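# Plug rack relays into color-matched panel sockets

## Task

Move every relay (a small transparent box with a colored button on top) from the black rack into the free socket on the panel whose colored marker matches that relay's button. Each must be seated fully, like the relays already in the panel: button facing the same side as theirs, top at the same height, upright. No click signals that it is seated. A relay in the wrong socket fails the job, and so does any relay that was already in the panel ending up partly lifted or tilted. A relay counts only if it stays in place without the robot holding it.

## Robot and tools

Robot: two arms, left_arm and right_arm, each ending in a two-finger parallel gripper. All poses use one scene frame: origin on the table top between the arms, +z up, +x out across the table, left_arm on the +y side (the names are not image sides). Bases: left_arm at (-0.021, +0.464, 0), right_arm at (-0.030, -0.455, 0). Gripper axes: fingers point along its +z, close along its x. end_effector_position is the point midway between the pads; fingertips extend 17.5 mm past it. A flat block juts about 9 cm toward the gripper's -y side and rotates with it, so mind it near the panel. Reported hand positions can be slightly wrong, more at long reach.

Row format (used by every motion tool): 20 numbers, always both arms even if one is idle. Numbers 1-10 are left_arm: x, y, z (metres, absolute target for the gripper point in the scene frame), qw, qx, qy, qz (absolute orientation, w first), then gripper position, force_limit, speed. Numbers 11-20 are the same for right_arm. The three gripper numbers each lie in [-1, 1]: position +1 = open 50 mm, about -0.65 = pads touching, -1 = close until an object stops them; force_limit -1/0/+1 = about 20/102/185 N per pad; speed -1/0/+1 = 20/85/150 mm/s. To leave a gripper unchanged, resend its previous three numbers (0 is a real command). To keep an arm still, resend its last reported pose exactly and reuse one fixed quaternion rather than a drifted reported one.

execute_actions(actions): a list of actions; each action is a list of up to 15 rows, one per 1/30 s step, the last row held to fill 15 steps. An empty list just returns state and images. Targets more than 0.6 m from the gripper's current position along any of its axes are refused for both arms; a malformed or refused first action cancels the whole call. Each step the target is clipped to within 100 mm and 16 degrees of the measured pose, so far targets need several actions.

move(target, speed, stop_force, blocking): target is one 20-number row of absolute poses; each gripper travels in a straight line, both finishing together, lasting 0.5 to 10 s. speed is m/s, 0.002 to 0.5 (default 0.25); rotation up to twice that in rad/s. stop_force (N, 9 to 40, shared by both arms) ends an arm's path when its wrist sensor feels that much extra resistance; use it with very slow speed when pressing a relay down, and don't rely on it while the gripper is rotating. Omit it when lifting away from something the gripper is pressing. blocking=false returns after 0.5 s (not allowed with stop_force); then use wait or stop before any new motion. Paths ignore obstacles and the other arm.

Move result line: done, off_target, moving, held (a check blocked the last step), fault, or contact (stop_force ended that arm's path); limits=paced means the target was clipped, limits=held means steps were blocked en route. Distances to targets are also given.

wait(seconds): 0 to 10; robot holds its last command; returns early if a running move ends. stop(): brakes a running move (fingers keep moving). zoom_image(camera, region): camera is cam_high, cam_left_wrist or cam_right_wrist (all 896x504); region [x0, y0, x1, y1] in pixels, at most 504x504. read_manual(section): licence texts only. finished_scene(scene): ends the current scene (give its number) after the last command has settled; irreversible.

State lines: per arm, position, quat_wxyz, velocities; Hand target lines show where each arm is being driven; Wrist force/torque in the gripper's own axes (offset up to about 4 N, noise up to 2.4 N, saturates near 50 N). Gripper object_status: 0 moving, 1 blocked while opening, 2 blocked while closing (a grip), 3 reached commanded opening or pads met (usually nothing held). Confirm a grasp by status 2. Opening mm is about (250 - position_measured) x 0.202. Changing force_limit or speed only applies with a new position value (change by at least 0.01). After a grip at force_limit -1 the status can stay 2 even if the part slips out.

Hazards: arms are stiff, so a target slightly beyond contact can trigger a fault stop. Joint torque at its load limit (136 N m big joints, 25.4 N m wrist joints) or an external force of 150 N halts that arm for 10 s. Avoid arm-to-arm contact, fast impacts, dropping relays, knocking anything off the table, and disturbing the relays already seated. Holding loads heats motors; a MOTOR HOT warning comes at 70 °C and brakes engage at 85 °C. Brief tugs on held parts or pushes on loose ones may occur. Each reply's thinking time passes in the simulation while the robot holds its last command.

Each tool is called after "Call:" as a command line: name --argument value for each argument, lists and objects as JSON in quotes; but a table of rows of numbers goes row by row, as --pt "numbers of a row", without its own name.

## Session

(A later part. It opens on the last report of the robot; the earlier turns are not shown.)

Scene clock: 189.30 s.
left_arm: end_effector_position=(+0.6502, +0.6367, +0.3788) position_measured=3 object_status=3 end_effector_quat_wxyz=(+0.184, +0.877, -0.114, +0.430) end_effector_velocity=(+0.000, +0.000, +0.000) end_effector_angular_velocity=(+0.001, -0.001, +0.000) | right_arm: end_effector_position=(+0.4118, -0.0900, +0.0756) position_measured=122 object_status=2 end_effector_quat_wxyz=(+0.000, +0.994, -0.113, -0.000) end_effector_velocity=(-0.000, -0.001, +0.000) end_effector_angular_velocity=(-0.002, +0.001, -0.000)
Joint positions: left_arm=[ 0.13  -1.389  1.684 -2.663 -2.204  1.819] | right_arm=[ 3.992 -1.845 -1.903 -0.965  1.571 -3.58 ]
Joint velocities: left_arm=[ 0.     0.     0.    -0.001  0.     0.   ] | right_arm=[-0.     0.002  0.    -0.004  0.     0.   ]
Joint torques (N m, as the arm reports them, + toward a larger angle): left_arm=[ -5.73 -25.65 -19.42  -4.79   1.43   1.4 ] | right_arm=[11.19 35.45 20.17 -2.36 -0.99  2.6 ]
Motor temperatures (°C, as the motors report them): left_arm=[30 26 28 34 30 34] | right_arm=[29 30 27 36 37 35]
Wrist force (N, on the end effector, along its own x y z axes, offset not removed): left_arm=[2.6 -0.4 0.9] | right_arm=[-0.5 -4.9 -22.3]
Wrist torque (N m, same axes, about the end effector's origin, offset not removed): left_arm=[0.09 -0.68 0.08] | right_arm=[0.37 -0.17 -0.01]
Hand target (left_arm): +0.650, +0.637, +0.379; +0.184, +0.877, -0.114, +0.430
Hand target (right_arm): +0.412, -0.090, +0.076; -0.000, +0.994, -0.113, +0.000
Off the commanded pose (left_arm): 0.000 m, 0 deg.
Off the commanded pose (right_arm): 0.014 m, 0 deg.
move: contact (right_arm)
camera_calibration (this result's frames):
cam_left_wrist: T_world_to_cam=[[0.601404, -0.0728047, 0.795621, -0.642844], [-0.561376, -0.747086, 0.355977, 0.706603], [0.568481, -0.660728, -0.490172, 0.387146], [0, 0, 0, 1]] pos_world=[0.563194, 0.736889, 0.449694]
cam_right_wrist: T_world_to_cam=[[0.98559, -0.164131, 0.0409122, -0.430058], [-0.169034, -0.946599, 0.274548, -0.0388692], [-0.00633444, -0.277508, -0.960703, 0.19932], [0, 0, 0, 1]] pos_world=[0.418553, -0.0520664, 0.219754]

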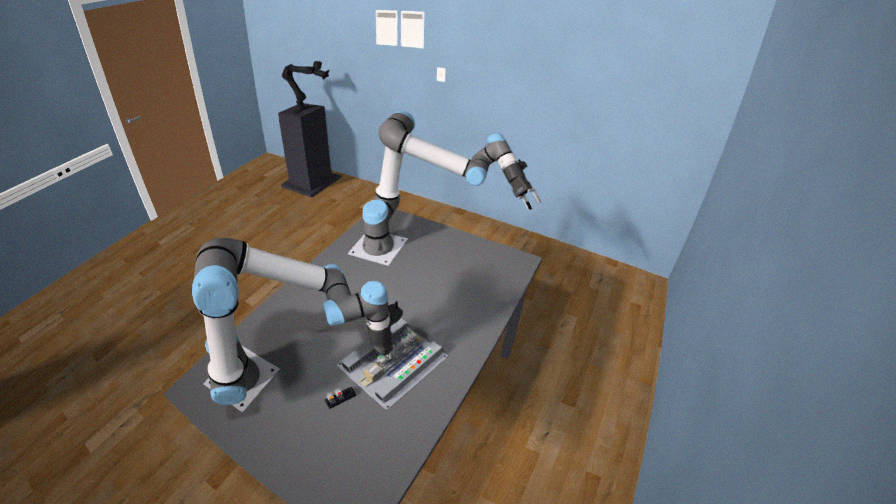

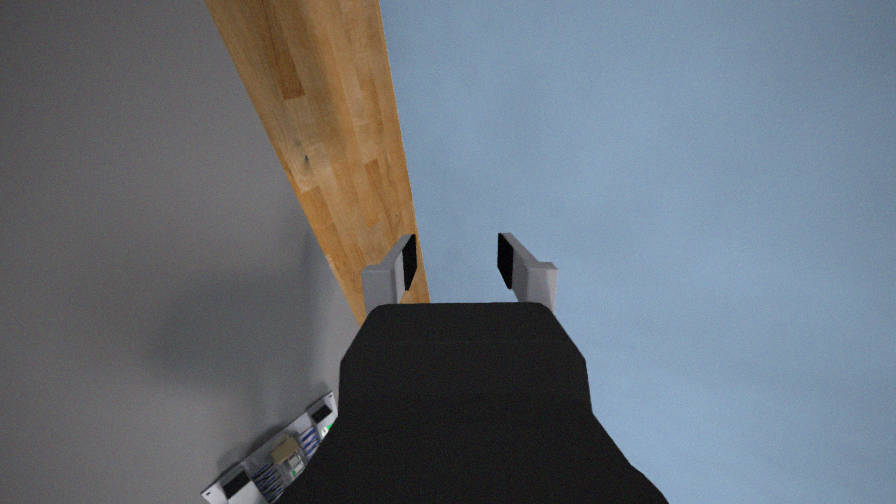

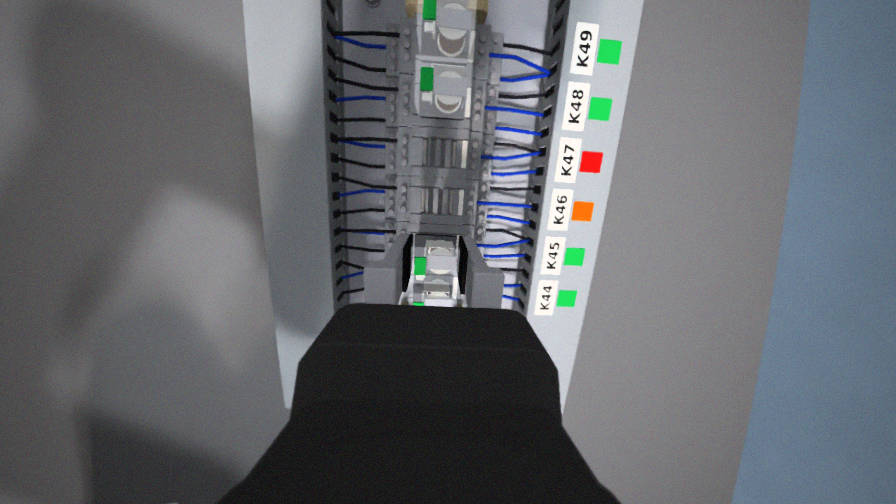

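Call:
move --target '[0.6502,0.6367,0.3788,0.184,0.877,-0.114,0.430,1,0,0, 0.4119,-0.0899,0.064,0,0.9936,-0.1132,0,-1,0,-0.5]' --speed 0.003 --stop_force 25

Scene clock: 193.03 s.
left_arm: end_effector_position=(+0.6502, +0.6367, +0.3788) position_measured=3 object_status=3 end_effector_quat_wxyz=(+0.184, +0.877, -0.114, +0.430) end_effector_velocity=(+0.000, +0.001, +0.002) end_effector_angular_velocity=(+0.001, -0.003, +0.001) | right_arm: end_effector_position=(+0.4119, -0.0898, +0.0751) position_measured=122 object_status=2 end_effector_quat_wxyz=(-0.000, +0.994, -0.113, +0.000) end_effector_velocity=(-0.000, -0.000, -0.000) end_effector_angular_velocity=(-0.001, +0.001, +0.000)
Joint positions: left_arm=[ 0.13  -1.389  1.684 -2.663 -2.204  1.819] | right_arm=[ 3.992 -1.845 -1.904 -0.963  1.571 -3.58 ]
Joint velocities: left_arm=[ 0.001  0.    -0.003 -0.001  0.    -0.   ] | right_arm=[ 0.     0.     0.    -0.002  0.    -0.   ]
Joint torques (N m, as the arm reports them, + toward a larger angle): left_arm=[ -6.8  -24.96 -18.92  -4.77   1.58   1.45] | right_arm=[-0.15 23.52  9.12 -2.9  -2.94  2.41]
Motor temperatures (°C, as the motors report them): left_arm=[30 26 28 34 30 34] | right_arm=[29 30 27 36 37 35]
Wrist force (N, on the end effector, along its own x y z axes, offset not removed): left_arm=[3.0 -0.3 0.3] | right_arm=[-6.7 -2.6 -41.4]
Wrist torque (N m, same axes, about the end effector's origin, offset not removed): left_arm=[0.03 -0.61 0.07] | right_arm=[-0.08 -0.46 0.09]
Hand target (left_arm): +0.650, +0.637, +0.379; +0.184, +0.877, -0.114, +0.430
Hand target (right_arm): +0.412, -0.090, +0.075; -0.000, +0.994, -0.113, +0.000
Off the commanded pose (left_arm): 0.000 m, 0 deg.
Off the commanded pose (right_arm): 0.011 m, 0 deg.
move: contact (right_arm)
camera_calibration (this result's frames):
cam_left_wrist: T_world_to_cam=[[0.601404, -0.072805, 0.795621, -0.642844], [-0.561376, -0.747086, 0.355976, 0.706603], [0.56848, -0.660728, -0.490172, 0.387146], [0, 0, 0, 1]] pos_world=[0.563194, 0.736889, 0.449694]
cam_right_wrist: T_world_to_cam=[[0.985568, -0.164155, 0.0413429, -0.430182], [-0.169181, -0.946761, 0.273901, -0.0384666], [-0.00582038, -0.276942, -0.960869, 0.198762], [0, 0, 0, 1]] pos_world=[0.418622, -0.0519896, 0.219306]

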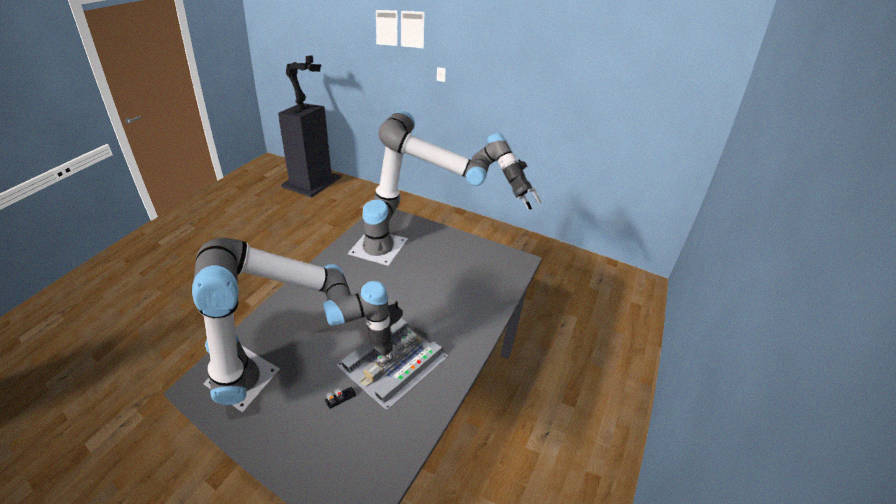

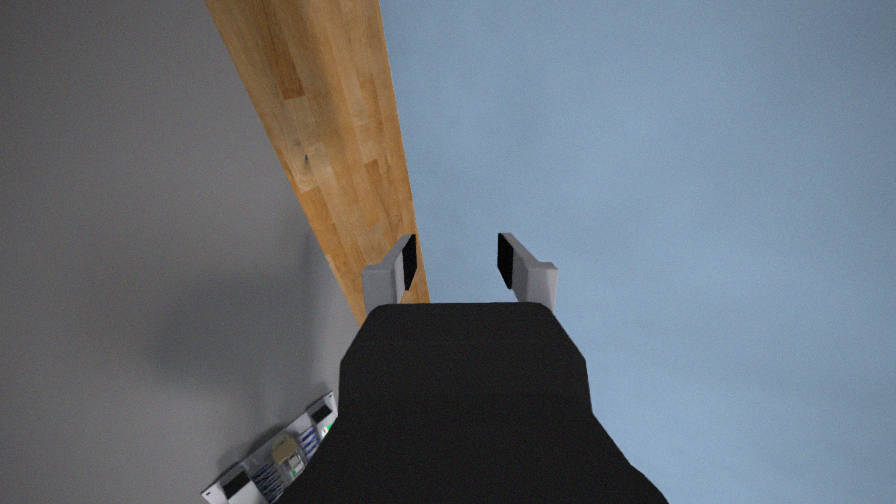

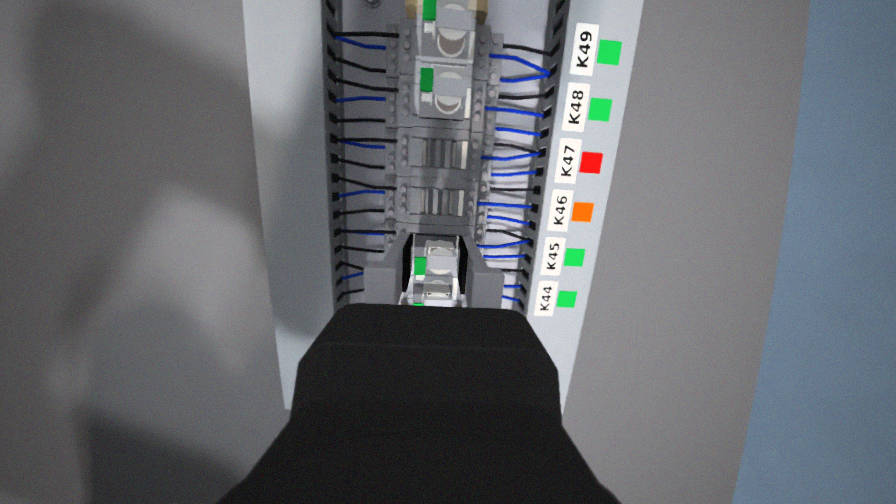

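Call:
move --target '[0.6502,0.6367,0.3788,0.184,0.877,-0.114,0.430,1,0,0, 0.4111,-0.0897,0.079,0,0.9936,-0.1132,0,-1,0,-0.5]' --speed 0.01

Call:
move --target '[0.6502,0.6367,0.3788,0.184,0.877,-0.114,0.430,1,0,0, 0.4111,-0.0897,0.064,0,0.9936,-0.1132,0,-1,0,-0.5]' --speed 0.003 --stop_force 20

Scene clock: 201.07 s.
left_arm: end_effector_position=(+0.6502, +0.6367, +0.3788) position_measured=3 object_status=3 end_effector_quat_wxyz=(+0.184, +0.877, -0.114, +0.430) end_effector_velocity=(+0.000, -0.000, +0.000) end_effector_angular_velocity=(-0.000, +0.000, -0.001) | right_arm: end_effector_position=(+0.4112, -0.0897, +0.0788) position_measured=122 object_status=2 end_effector_quat_wxyz=(+0.000, +0.994, -0.113, +0.000) end_effector_velocity=(-0.000, +0.000, +0.001) end_effector_angular_velocity=(-0.001, +0.001, -0.000)
Joint positions: left_arm=[ 0.13  -1.389  1.684 -2.663 -2.204  1.819] | right_arm=[ 3.993 -1.839 -1.9   -0.973  1.571 -3.578]
Joint velocities: left_arm=[-0.     0.    -0.001  0.001 -0.     0.   ] | right_arm=[ 0.001  0.002  0.002 -0.004  0.     0.001]
Joint torques (N m, as the arm reports them, + toward a larger angle): left_arm=[ -6.62 -24.02 -19.24  -4.75   1.38   1.38] | right_arm=[13.54 46.59 33.39  1.81 -0.59  2.67]
Motor temperatures (°C, as the motors report them): left_arm=[30 26 28 34 30 34] | right_arm=[29 30 27 36 37 35]
Wrist force (N, on the end effector, along its own x y z axes, offset not removed): left_arm=[3.5 -0.6 1.0] | right_arm=[0.9 0.5 0.0]
Wrist torque (N m, same axes, about the end effector's origin, offset not removed): left_arm=[0.03 -0.81 -0.03] | right_arm=[0.10 -0.16 -0.02]
Hand target (left_arm): +0.650, +0.637, +0.379; +0.184, +0.877, -0.114, +0.430
Hand target (right_arm): +0.411, -0.090, +0.079; +0.000, +0.994, -0.113, +0.000
Off the commanded pose (left_arm): 0.000 m, 0 deg.
Off the commanded pose (right_arm): 0.000 m, 0 deg.
move: done
camera_calibration (this result's frames):
cam_left_wrist: T_world_to_cam=[[0.601404, -0.0728051, 0.795621, -0.642844], [-0.561376, -0.747086, 0.355976, 0.706603], [0.56848, -0.660728, -0.490172, 0.387146], [0, 0, 0, 1]] pos_world=[0.563194, 0.736889, 0.449694]
cam_right_wrist: T_world_to_cam=[[0.985569, -0.164186, 0.041194, -0.42956], [-0.169166, -0.946602, 0.27446, -0.0395681], [-0.00606819, -0.277468, -0.960716, 0.202362], [0, 0, 0, 1]] pos_world=[0.417896, -0.0518342, 0.222967]

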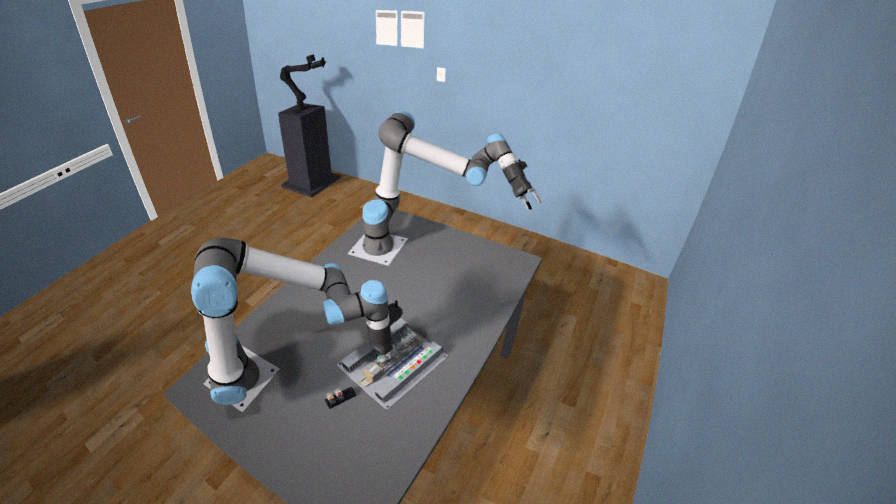

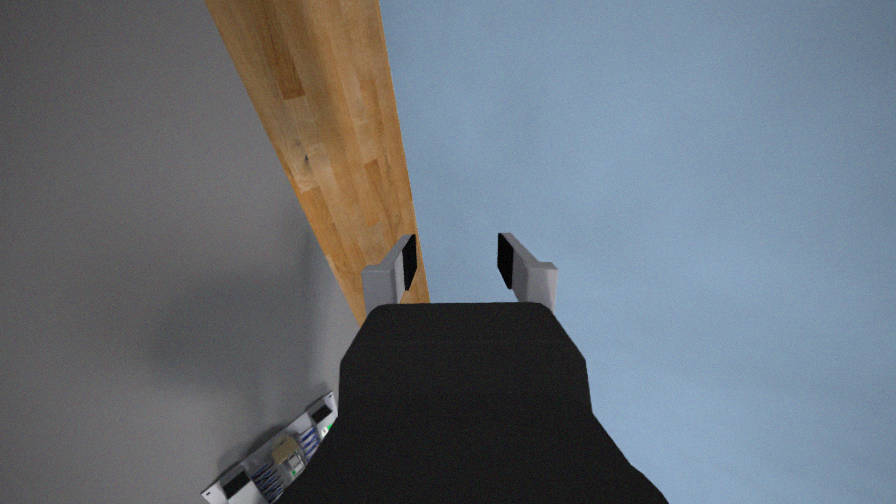

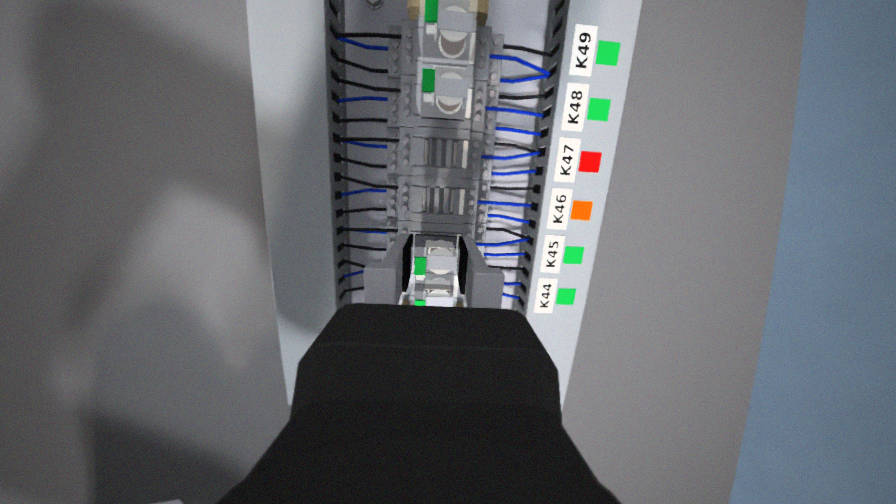

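Scene clock: 202.63 s.
left_arm: end_effector_position=(+0.6502, +0.6367, +0.3788) position_measured=3 object_status=3 end_effector_quat_wxyz=(+0.184, +0.877, -0.114, +0.430) end_effector_velocity=(+0.000, -0.001, +0.000) end_effector_angular_velocity=(-0.000, -0.000, -0.001) | right_arm: end_effector_position=(+0.4112, -0.0897, +0.0752) position_measured=122 object_status=2 end_effector_quat_wxyz=(-0.000, +0.994, -0.113, +0.000) end_effector_velocity=(-0.001, -0.001, -0.001) end_effector_angular_velocity=(-0.004, +0.003, +0.000)
Joint positions: left_arm=[ 0.13  -1.389  1.684 -2.663 -2.204  1.819] | right_arm=[ 3.993 -1.844 -1.905 -0.963  1.571 -3.578]
Joint velocities: left_arm=[-0.001 -0.    -0.     0.    -0.    -0.   ] | right_arm=[ 0.    -0.    -0.    -0.005  0.     0.   ]
Joint torques (N m, as the arm reports them, + toward a larger angle): left_arm=[ -6.5  -24.68 -18.99  -4.6    1.34   1.35] | right_arm=[10.03 26.84  7.76 -3.87  0.24  1.9 ]
Motor temperatures (°C, as the motors report them): left_arm=[30 26 28 34 30 34] | right_arm=[29 30 27 36 37 35]
Wrist force (N, on the end effector, along its own x y z axes, offset not removed): left_arm=[3.7 0.1 1.2] | right_arm=[5.2 -4.8 -29.4]
Wrist torque (N m, same axes, about the end effector's origin, offset not removed): left_arm=[0.13 -0.76 0.05] | right_arm=[0.40 -0.27 0.03]
Hand target (left_arm): +0.650, +0.637, +0.379; +0.184, +0.877, -0.114, +0.430
Hand target (right_arm): +0.411, -0.090, +0.075; -0.000, +0.994, -0.113, +0.000
Off the commanded pose (left_arm): 0.000 m, 0 deg.
Off the commanded pose (right_arm): 0.011 m, 0 deg.
move: contact (right_arm)
camera_calibration (this result's frames):
cam_left_wrist: T_world_to_cam=[[0.601404, -0.072805, 0.795621, -0.642844], [-0.561376, -0.747086, 0.355977, 0.706603], [0.56848, -0.660728, -0.490172, 0.387146], [0, 0, 0, 1]] pos_world=[0.563194, 0.736889, 0.449694]
cam_right_wrist: T_world_to_cam=[[0.985567, -0.164186, 0.0412321, -0.429407], [-0.169177, -0.946619, 0.274392, -0.0385574], [-0.00602032, -0.277407, -0.960734, 0.198877], [0, 0, 0, 1]] pos_world=[0.417884, -0.0518321, 0.219353]

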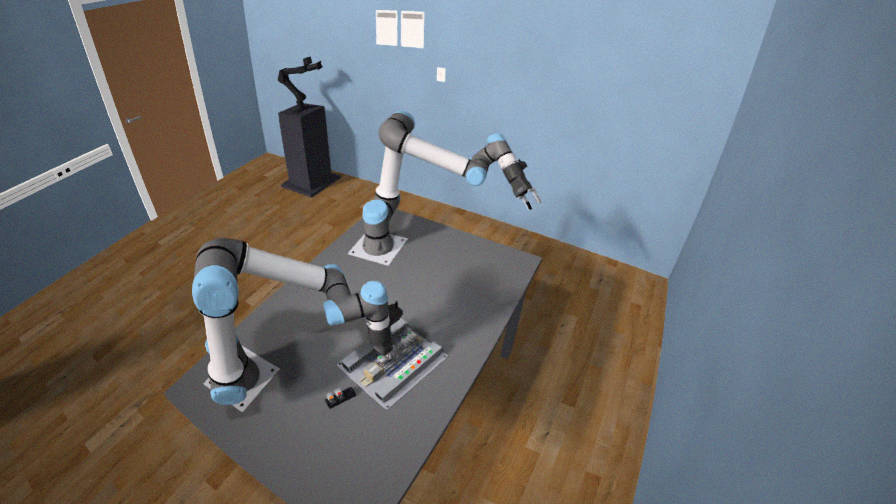

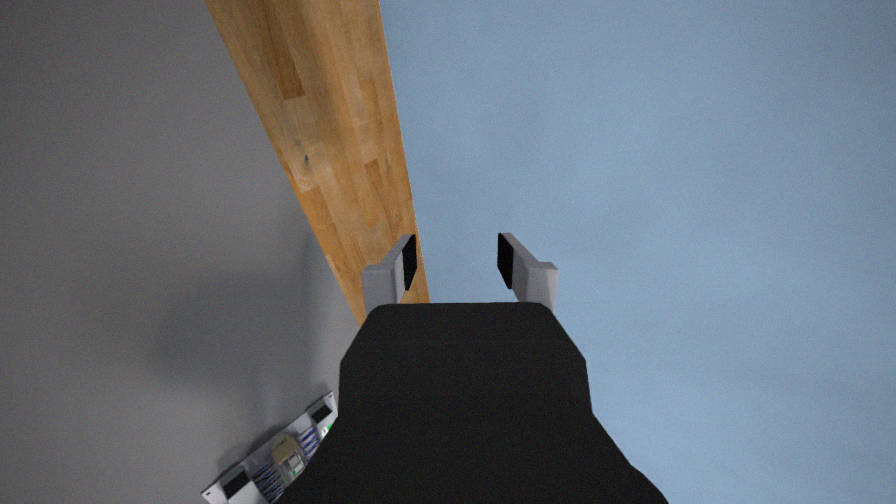

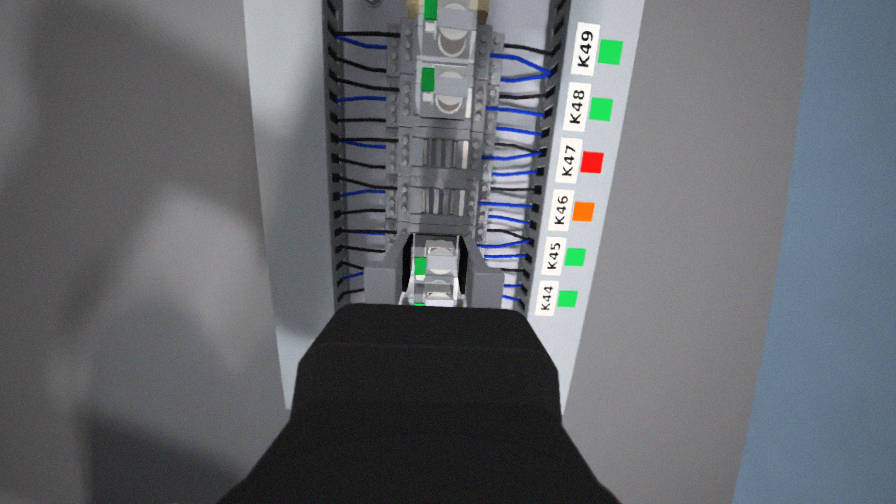

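Call:
move --target '[0.45,0.22,0.25,0.344,0.582,-0.674,0.298,1,0,0, 0.4115,-0.0899,0.0765,0,0.9936,-0.1132,0,-1,0,-0.5]' --speed 0.3

Call:
move --target '[0.437,0.085,0.133,-0.033,0.065,0.888,-0.454,1,0,0, 0.4115,-0.0899,0.0765,0,0.9936,-0.1132,0,-1,0,-0.5]' --speed 0.3

Scene clock: 226.57 s.
left_arm: end_effector_position=(+0.4503, +0.2202, +0.2498) position_measured=3 object_status=3 end_effector_quat_wxyz=(-0.345, -0.582, +0.673, -0.299) end_effector_velocity=(-0.001, -0.002, -0.001) end_effector_angular_velocity=(+0.001, -0.000, -0.006) | right_arm: end_effector_position=(+0.4115, -0.0899, +0.0765) position_measured=122 object_status=2 end_effector_quat_wxyz=(+0.000, +0.994, -0.113, +0.000) end_effector_velocity=(+0.000, +0.000, +0.000) end_effector_angular_velocity=(+0.001, -0.001, -0.000)
Joint positions: left_arm=[-0.459 -1.506  2.048 -2.358 -2.496  2.838] | right_arm=[ 3.992 -1.843 -1.903 -0.967  1.571 -3.579]
Joint velocities: left_arm=[-0.004  0.002 -0.001  0.003  0.001  0.004] | right_arm=[-0.     0.     0.     0.001  0.     0.   ]
Joint torques (N m, as the arm reports them, + toward a larger angle): left_arm=[ -6.38 -14.23 -28.43  -1.98   0.45   1.37] | right_arm=[-13.21  46.12  31.14   0.21  -0.03  -2.42]
Motor temperatures (°C, as the motors report them): left_arm=[30 26 28 34 30 34] | right_arm=[29 30 27 36 37 35]
Wrist force (N, on the end effector, along its own x y z axes, offset not removed): left_arm=[3.0 0.3 -0.1] | right_arm=[0.4 -4.6 -1.1]
Wrist torque (N m, same axes, about the end effector's origin, offset not removed): left_arm=[0.08 -0.65 -0.06] | right_arm=[0.42 -0.10 0.09]
Hand target (left_arm): +0.450, +0.220, +0.250; -0.345, -0.582, +0.673, -0.299
Hand target (right_arm): +0.412, -0.090, +0.076; -0.000, +0.994, -0.113, -0.000
Off the commanded pose (left_arm): 0.000 m, 0 deg.
Off the commanded pose (right_arm): 0.000 m, 0 deg.
move: done
camera_calibration (this result's frames):
cam_left_wrist: T_world_to_cam=[[-0.114736, -0.581573, 0.805362, -0.0181989], [-0.912683, 0.381815, 0.145693, 0.291283], [-0.39223, -0.718325, -0.5746, 0.62875], [0, 0, 0, 1]] pos_world=[0.510376, 0.329846, 0.333498]
cam_right_wrist: T_world_to_cam=[[0.985574, -0.164173, 0.0411298, -0.429825], [-0.169136, -0.946613, 0.274439, -0.0390557], [-0.00612161, -0.277437, -0.960724, 0.200112], [0, 0, 0, 1]] pos_world=[0.418243, -0.0520181, 0.220649]

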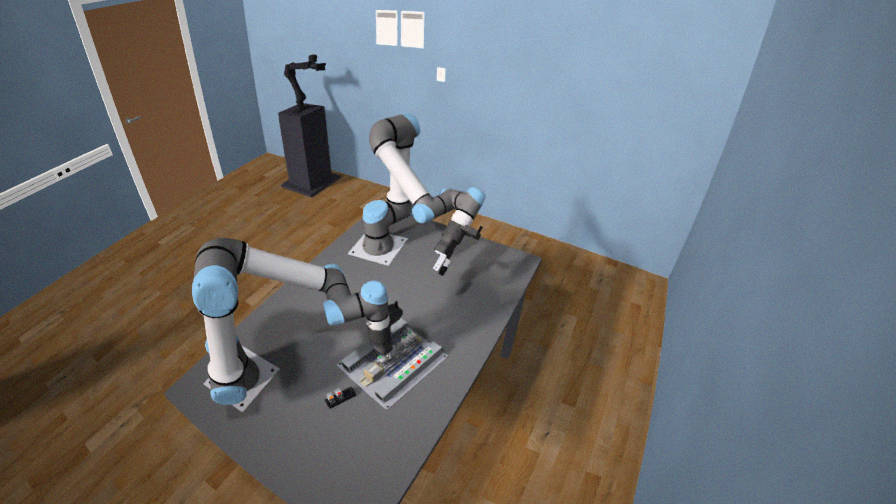

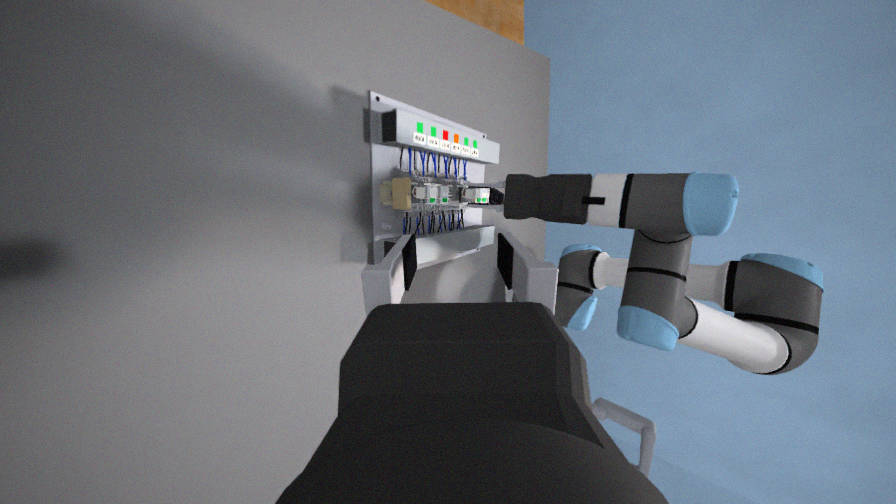

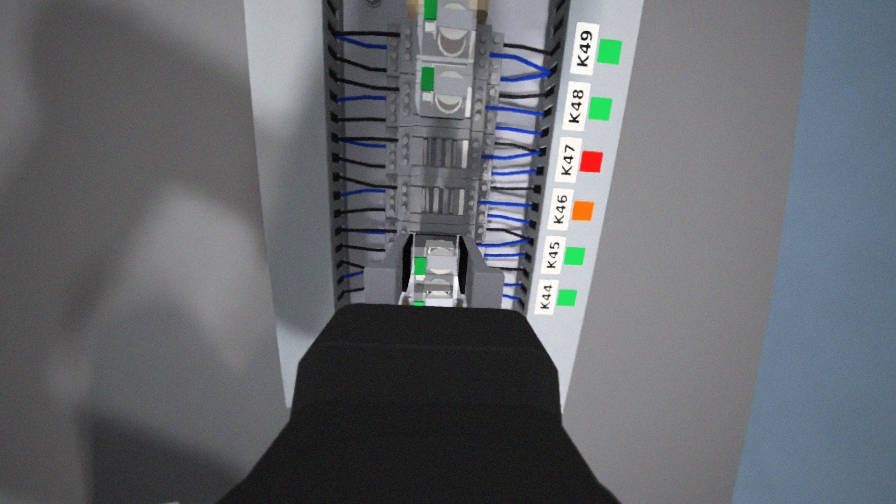

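Scene clock: 229.73 s.
left_arm: end_effector_position=(+0.4370, +0.0850, +0.1331) position_measured=3 object_status=3 end_effector_quat_wxyz=(-0.034, +0.064, +0.888, -0.454) end_effector_velocity=(-0.000, -0.001, -0.001) end_effector_angular_velocity=(-0.001, -0.009, -0.009) | right_arm: end_effector_position=(+0.4115, -0.0899, +0.0765) position_measured=122 object_status=2 end_effector_quat_wxyz=(-0.000, +0.994, -0.113, +0.000) end_effector_velocity=(+0.000, +0.000, +0.000) end_effector_angular_velocity=(+0.001, -0.001, +0.000)
Joint positions: left_arm=[-0.684 -1.125  2.084 -3.028 -2.413  4.081] | right_arm=[ 3.992 -1.843 -1.903 -0.967  1.571 -3.579]
Joint velocities: left_arm=[-0.002  0.004 -0.003 -0.    -0.001  0.012] | right_arm=[ 0.     0.001 -0.     0.001 -0.     0.   ]
Joint torques (N m, as the arm reports them, + toward a larger angle): left_arm=[ -8.44 -27.62 -22.    -4.44   0.7    1.44] | right_arm=[-12.26  45.92  27.42   0.37   0.26  -2.25]
Motor temperatures (°C, as the motors report them): left_arm=[30 26 28 34 30 34] | right_arm=[29 30 27 36 37 35]
Wrist force (N, on the end effector, along its own x y z axes, offset not removed): left_arm=[3.2 0.3 0.4] | right_arm=[1.6 -4.2 -0.6]
Wrist torque (N m, same axes, about the end effector's origin, offset not removed): left_arm=[0.13 -0.67 0.06] | right_arm=[0.41 -0.36 -0.06]
Hand target (left_arm): +0.437, +0.085, +0.133; -0.033, +0.065, +0.888, -0.454
Hand target (right_arm): +0.412, -0.090, +0.077; +0.000, +0.994, -0.113, -0.000
Off the commanded pose (left_arm): 0.000 m, 0 deg.
Off the commanded pose (right_arm): 0.000 m, 0 deg.
move: done
camera_calibration (this result's frames):
cam_left_wrist: T_world_to_cam=[[-0.987781, 0.153151, -0.0288556, 0.425699], [0.138813, 0.780444, -0.609622, -0.045125], [-0.0708438, -0.606179, -0.792167, 0.338329], [0, 0, 0, 1]] pos_world=[0.45073, 0.175109, 0.252788]
cam_right_wrist: T_world_to_cam=[[0.985574, -0.164174, 0.0411296, -0.429824], [-0.169137, -0.946615, 0.274431, -0.0390559], [-0.00612049, -0.277429, -0.960727, 0.200117], [0, 0, 0, 1]] pos_world=[0.418242, -0.0520184, 0.220655]

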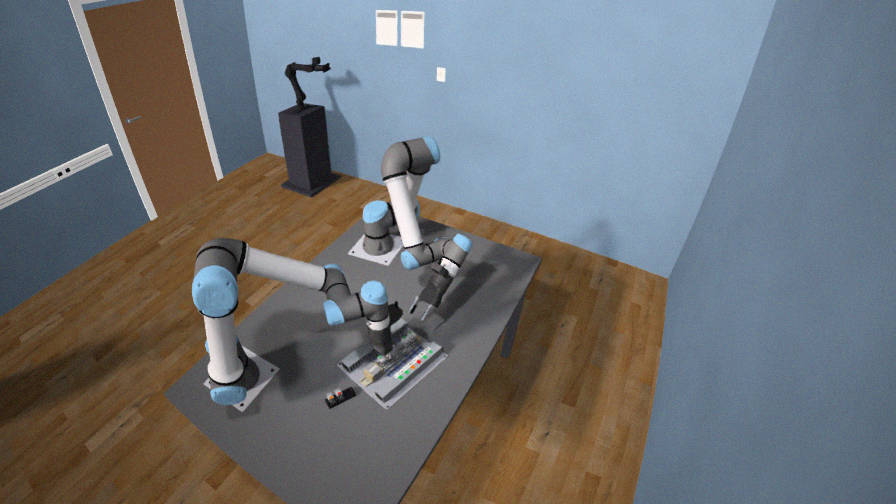

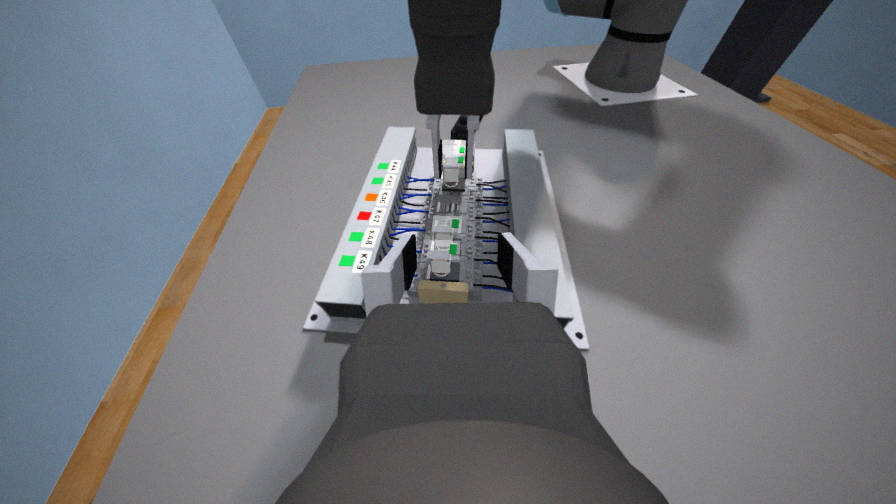

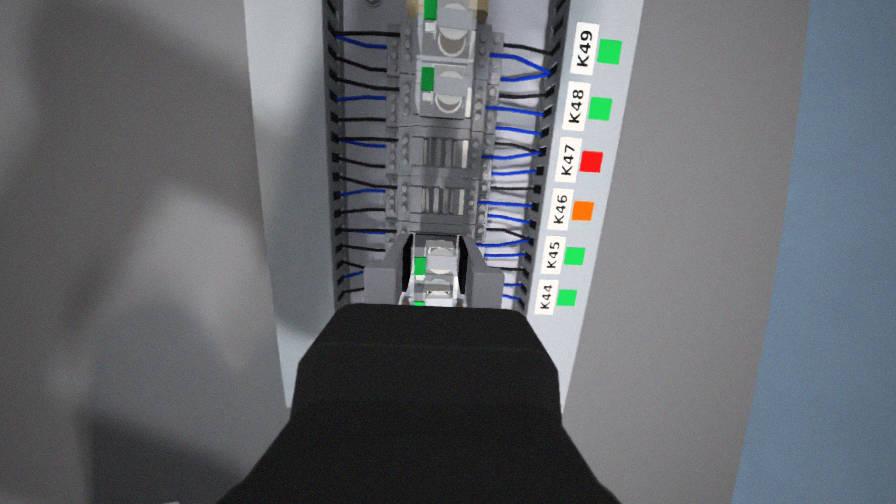

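Call:
zoom_image --camera "cam_left_wrist" --region '[415, 110, 495, 220]'

Region (415, 110, 495, 220) of cam_left_wrist's 896x504 image, scaled by 4.582, with more detail than that image has; it fills the left 367 columns of this view, and the rest is white.

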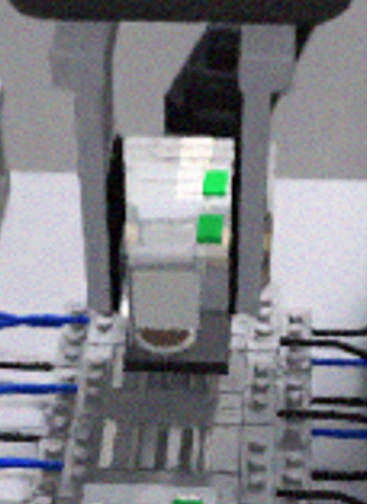

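Call:
zoom_image --camera "cam_left_wrist" --region '[415, 165, 495, 260]'

Region (415, 165, 495, 260) of cam_left_wrist's 896x504 image, scaled by 5.305, with more detail than that image has; it fills the left 424 columns of this view, and the rest is white.

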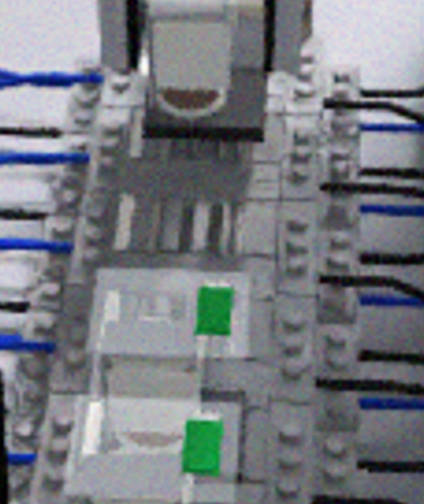

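Call:
move --target '[0.437,0.085,0.133,-0.033,0.065,0.888,-0.454,1,0,0, 0.4116,-0.0893,0.0765,0,0.9936,-0.1132,0,-1,0,-0.5]' --speed 0.005

Scene clock: 246.97 s.
left_arm: end_effector_position=(+0.4370, +0.0850, +0.1330) position_measured=3 object_status=3 end_effector_quat_wxyz=(-0.033, +0.065, +0.888, -0.454) end_effector_velocity=(-0.000, +0.000, -0.000) end_effector_angular_velocity=(+0.000, +0.000, -0.000) | right_arm: end_effector_position=(+0.4116, -0.0894, +0.0765) position_measured=122 object_status=2 end_effector_quat_wxyz=(-0.000, +0.994, -0.113, +0.000) end_effector_velocity=(-0.000, +0.000, -0.000) end_effector_angular_velocity=(-0.001, +0.001, +0.001)
Joint positions: left_arm=[-0.684 -1.125  2.084 -3.029 -2.412  4.083] | right_arm=[ 3.993 -1.844 -1.902 -0.967  1.571 -3.578]
Joint velocities: left_arm=[-0.    -0.     0.001 -0.     0.     0.   ] | right_arm=[ 0.001 -0.     0.    -0.001  0.     0.   ]
Joint torques (N m, as the arm reports them, + toward a larger angle): left_arm=[ -7.98 -49.09  -9.54  -4.88   1.01  -0.82] | right_arm=[13.7  21.07 32.95  1.24  0.32  2.47]
Motor temperatures (°C, as the motors report them): left_arm=[30 26 28 34 30 34] | right_arm=[30 30 27 36 37 35]
Wrist force (N, on the end effector, along its own x y z axes, offset not removed): left_arm=[3.9 0.4 0.0] | right_arm=[0.4 -0.1 -0.4]
Wrist torque (N m, same axes, about the end effector's origin, offset not removed): left_arm=[0.14 -0.74 0.02] | right_arm=[0.31 -0.03 0.03]
Hand target (left_arm): +0.437, +0.085, +0.133; -0.033, +0.065, +0.888, -0.454
Hand target (right_arm): +0.412, -0.089, +0.076; +0.000, +0.994, -0.113, +0.000
Off the commanded pose (left_arm): 0.000 m, 0 deg.
Off the commanded pose (right_arm): 0.000 m, 0 deg.
move: done
camera_calibration (this result's frames):
cam_left_wrist: T_world_to_cam=[[-0.987627, 0.153809, -0.0305937, 0.425805], [0.140421, 0.780488, -0.609197, -0.045909], [-0.0698222, -0.605955, -0.792429, 0.337815], [0, 0, 0, 1]] pos_world=[0.45057, 0.175039, 0.252754]
cam_right_wrist: T_world_to_cam=[[0.985558, -0.164261, 0.0411431, -0.429864], [-0.169224, -0.946607, 0.274405, -0.0384991], [-0.00612772, -0.277405, -0.960734, 0.200291], [0, 0, 0, 1]] pos_world=[0.418368, -0.0514917, 0.220676]

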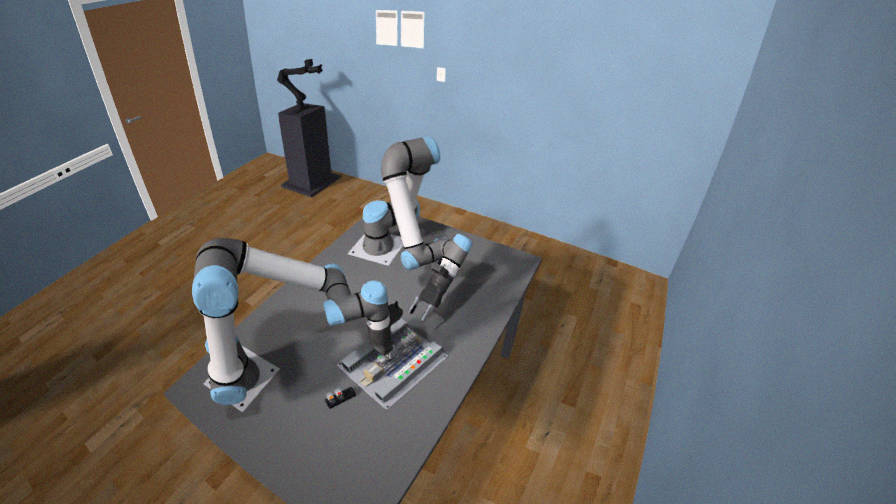

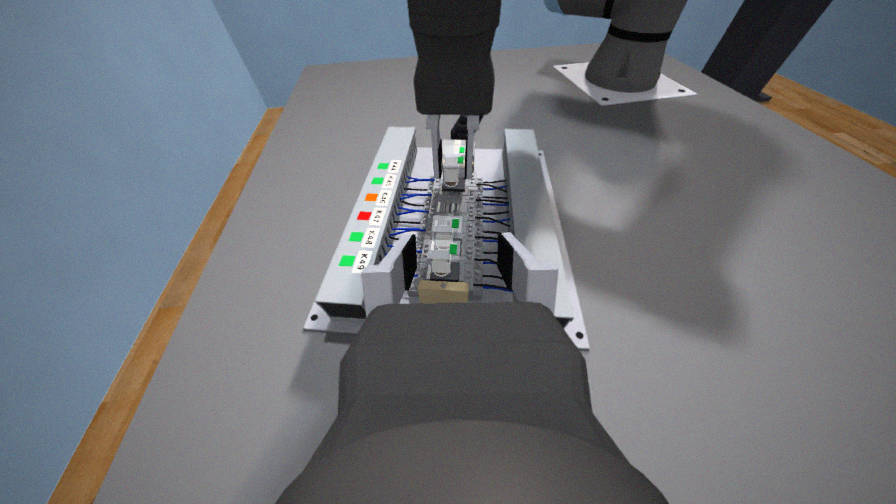

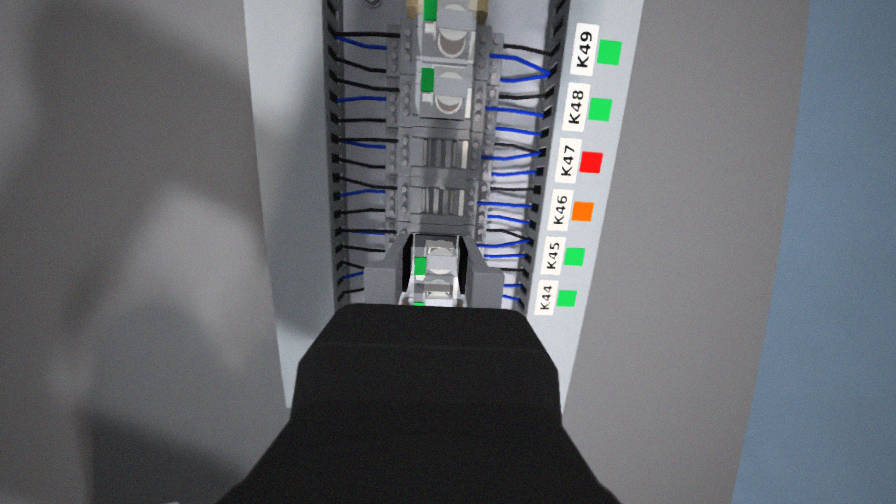

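Call:
move --target '[0.437,0.085,0.133,-0.033,0.065,0.888,-0.454,1,0,0, 0.4116,-0.0893,0.064,0,0.9936,-0.1132,0,-1,0,-0.5]' --speed 0.003 --stop_force 25

Scene clock: 251.97 s.
left_arm: end_effector_position=(+0.4370, +0.0850, +0.1330) position_measured=3 object_status=3 end_effector_quat_wxyz=(-0.033, +0.065, +0.888, -0.454) end_effector_velocity=(+0.001, -0.000, +0.001) end_effector_angular_velocity=(-0.001, -0.001, -0.000) | right_arm: end_effector_position=(+0.4116, -0.0893, +0.0744) position_measured=122 object_status=2 end_effector_quat_wxyz=(-0.000, +0.994, -0.113, -0.000) end_effector_velocity=(-0.000, -0.001, -0.000) end_effector_angular_velocity=(-0.002, +0.001, +0.000)
Joint positions: left_arm=[-0.684 -1.125  2.084 -3.029 -2.412  4.082] | right_arm=[ 3.993 -1.847 -1.904 -0.962  1.571 -3.578]
Joint velocities: left_arm=[ 0.     0.    -0.002  0.001 -0.     0.   ] | right_arm=[ 0.     0.    -0.    -0.002 -0.     0.   ]
Joint torques (N m, as the arm reports them, + toward a larger angle): left_arm=[ -9.09 -49.64  -9.4   -4.59   0.87  -1.72] | right_arm=[11.32 24.88 11.28 -2.65 -0.43  2.37]
Motor temperatures (°C, as the motors report them): left_arm=[30 26 28 34 30 34] | right_arm=[30 30 27 36 37 35]
Wrist force (N, on the end effector, along its own x y z axes, offset not removed): left_arm=[3.6 0.2 2.1] | right_arm=[0.2 -1.5 -32.6]
Wrist torque (N m, same axes, about the end effector's origin, offset not removed): left_arm=[0.17 -0.72 -0.03] | right_arm=[0.34 -0.32 0.04]
Hand target (left_arm): +0.437, +0.085, +0.133; -0.033, +0.065, +0.888, -0.454
Hand target (right_arm): +0.412, -0.089, +0.075; -0.000, +0.994, -0.113, +0.000
Off the commanded pose (left_arm): 0.000 m, 0 deg.
Off the commanded pose (right_arm): 0.010 m, 0 deg.
move: contact (right_arm)
camera_calibration (this result's frames):
cam_left_wrist: T_world_to_cam=[[-0.987642, 0.153726, -0.030521, 0.425807], [0.140313, 0.780521, -0.609179, -0.0458699], [-0.0698243, -0.605933, -0.792445, 0.337822], [0, 0, 0, 1]] pos_world=[0.45057, 0.175042, 0.252758]
cam_right_wrist: T_world_to_cam=[[0.985579, -0.164155, 0.0410857, -0.429711], [-0.169107, -0.94662, 0.274432, -0.0379225], [-0.00615695, -0.277422, -0.960728, 0.198321], [0, 0, 0, 1]] pos_world=[0.418322, -0.0514188, 0.218595]

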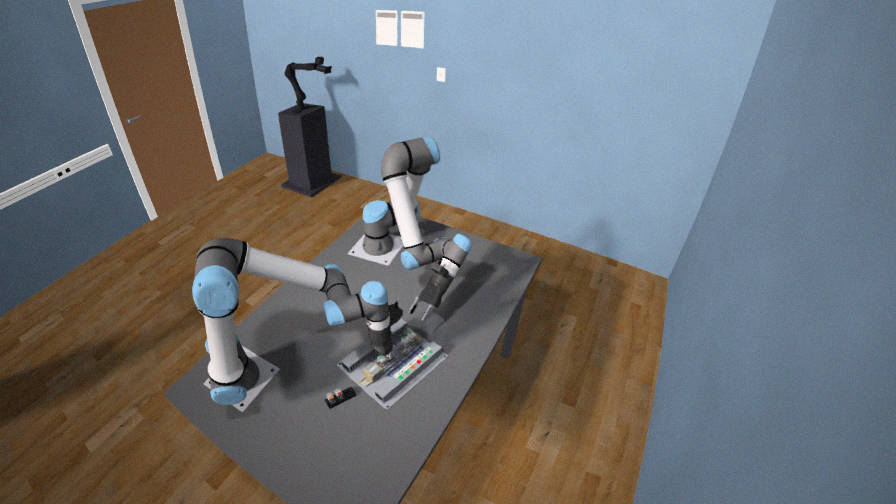

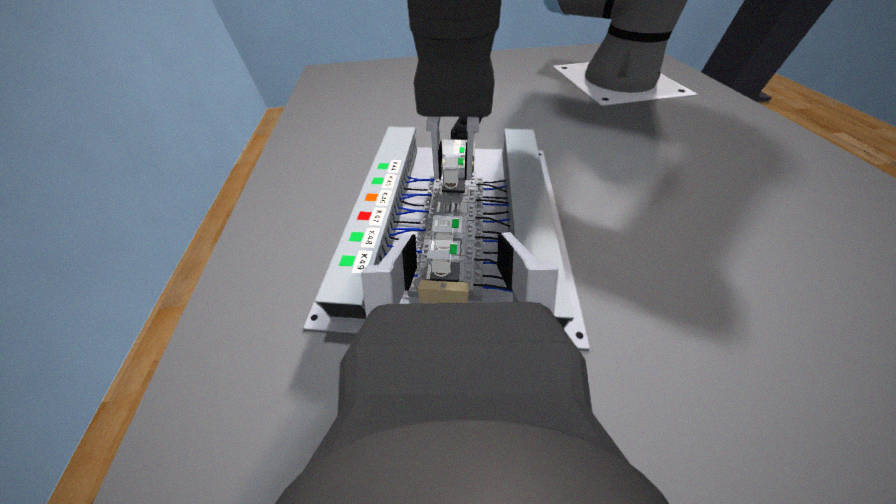

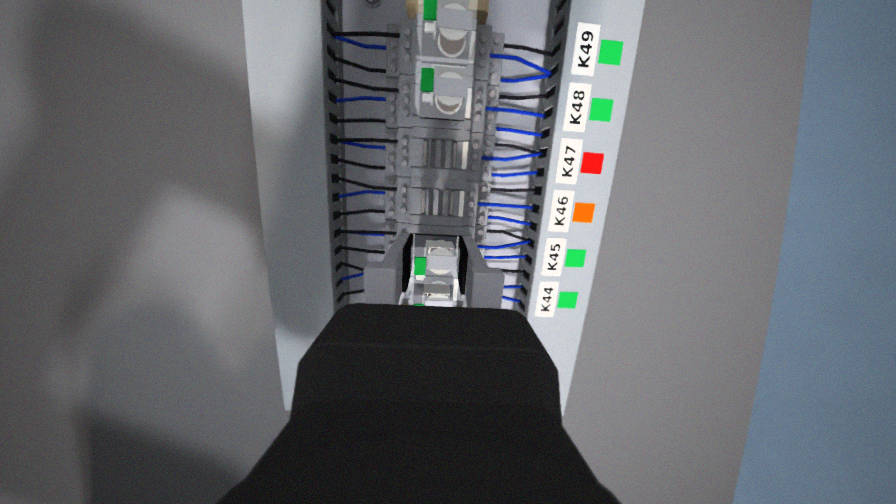

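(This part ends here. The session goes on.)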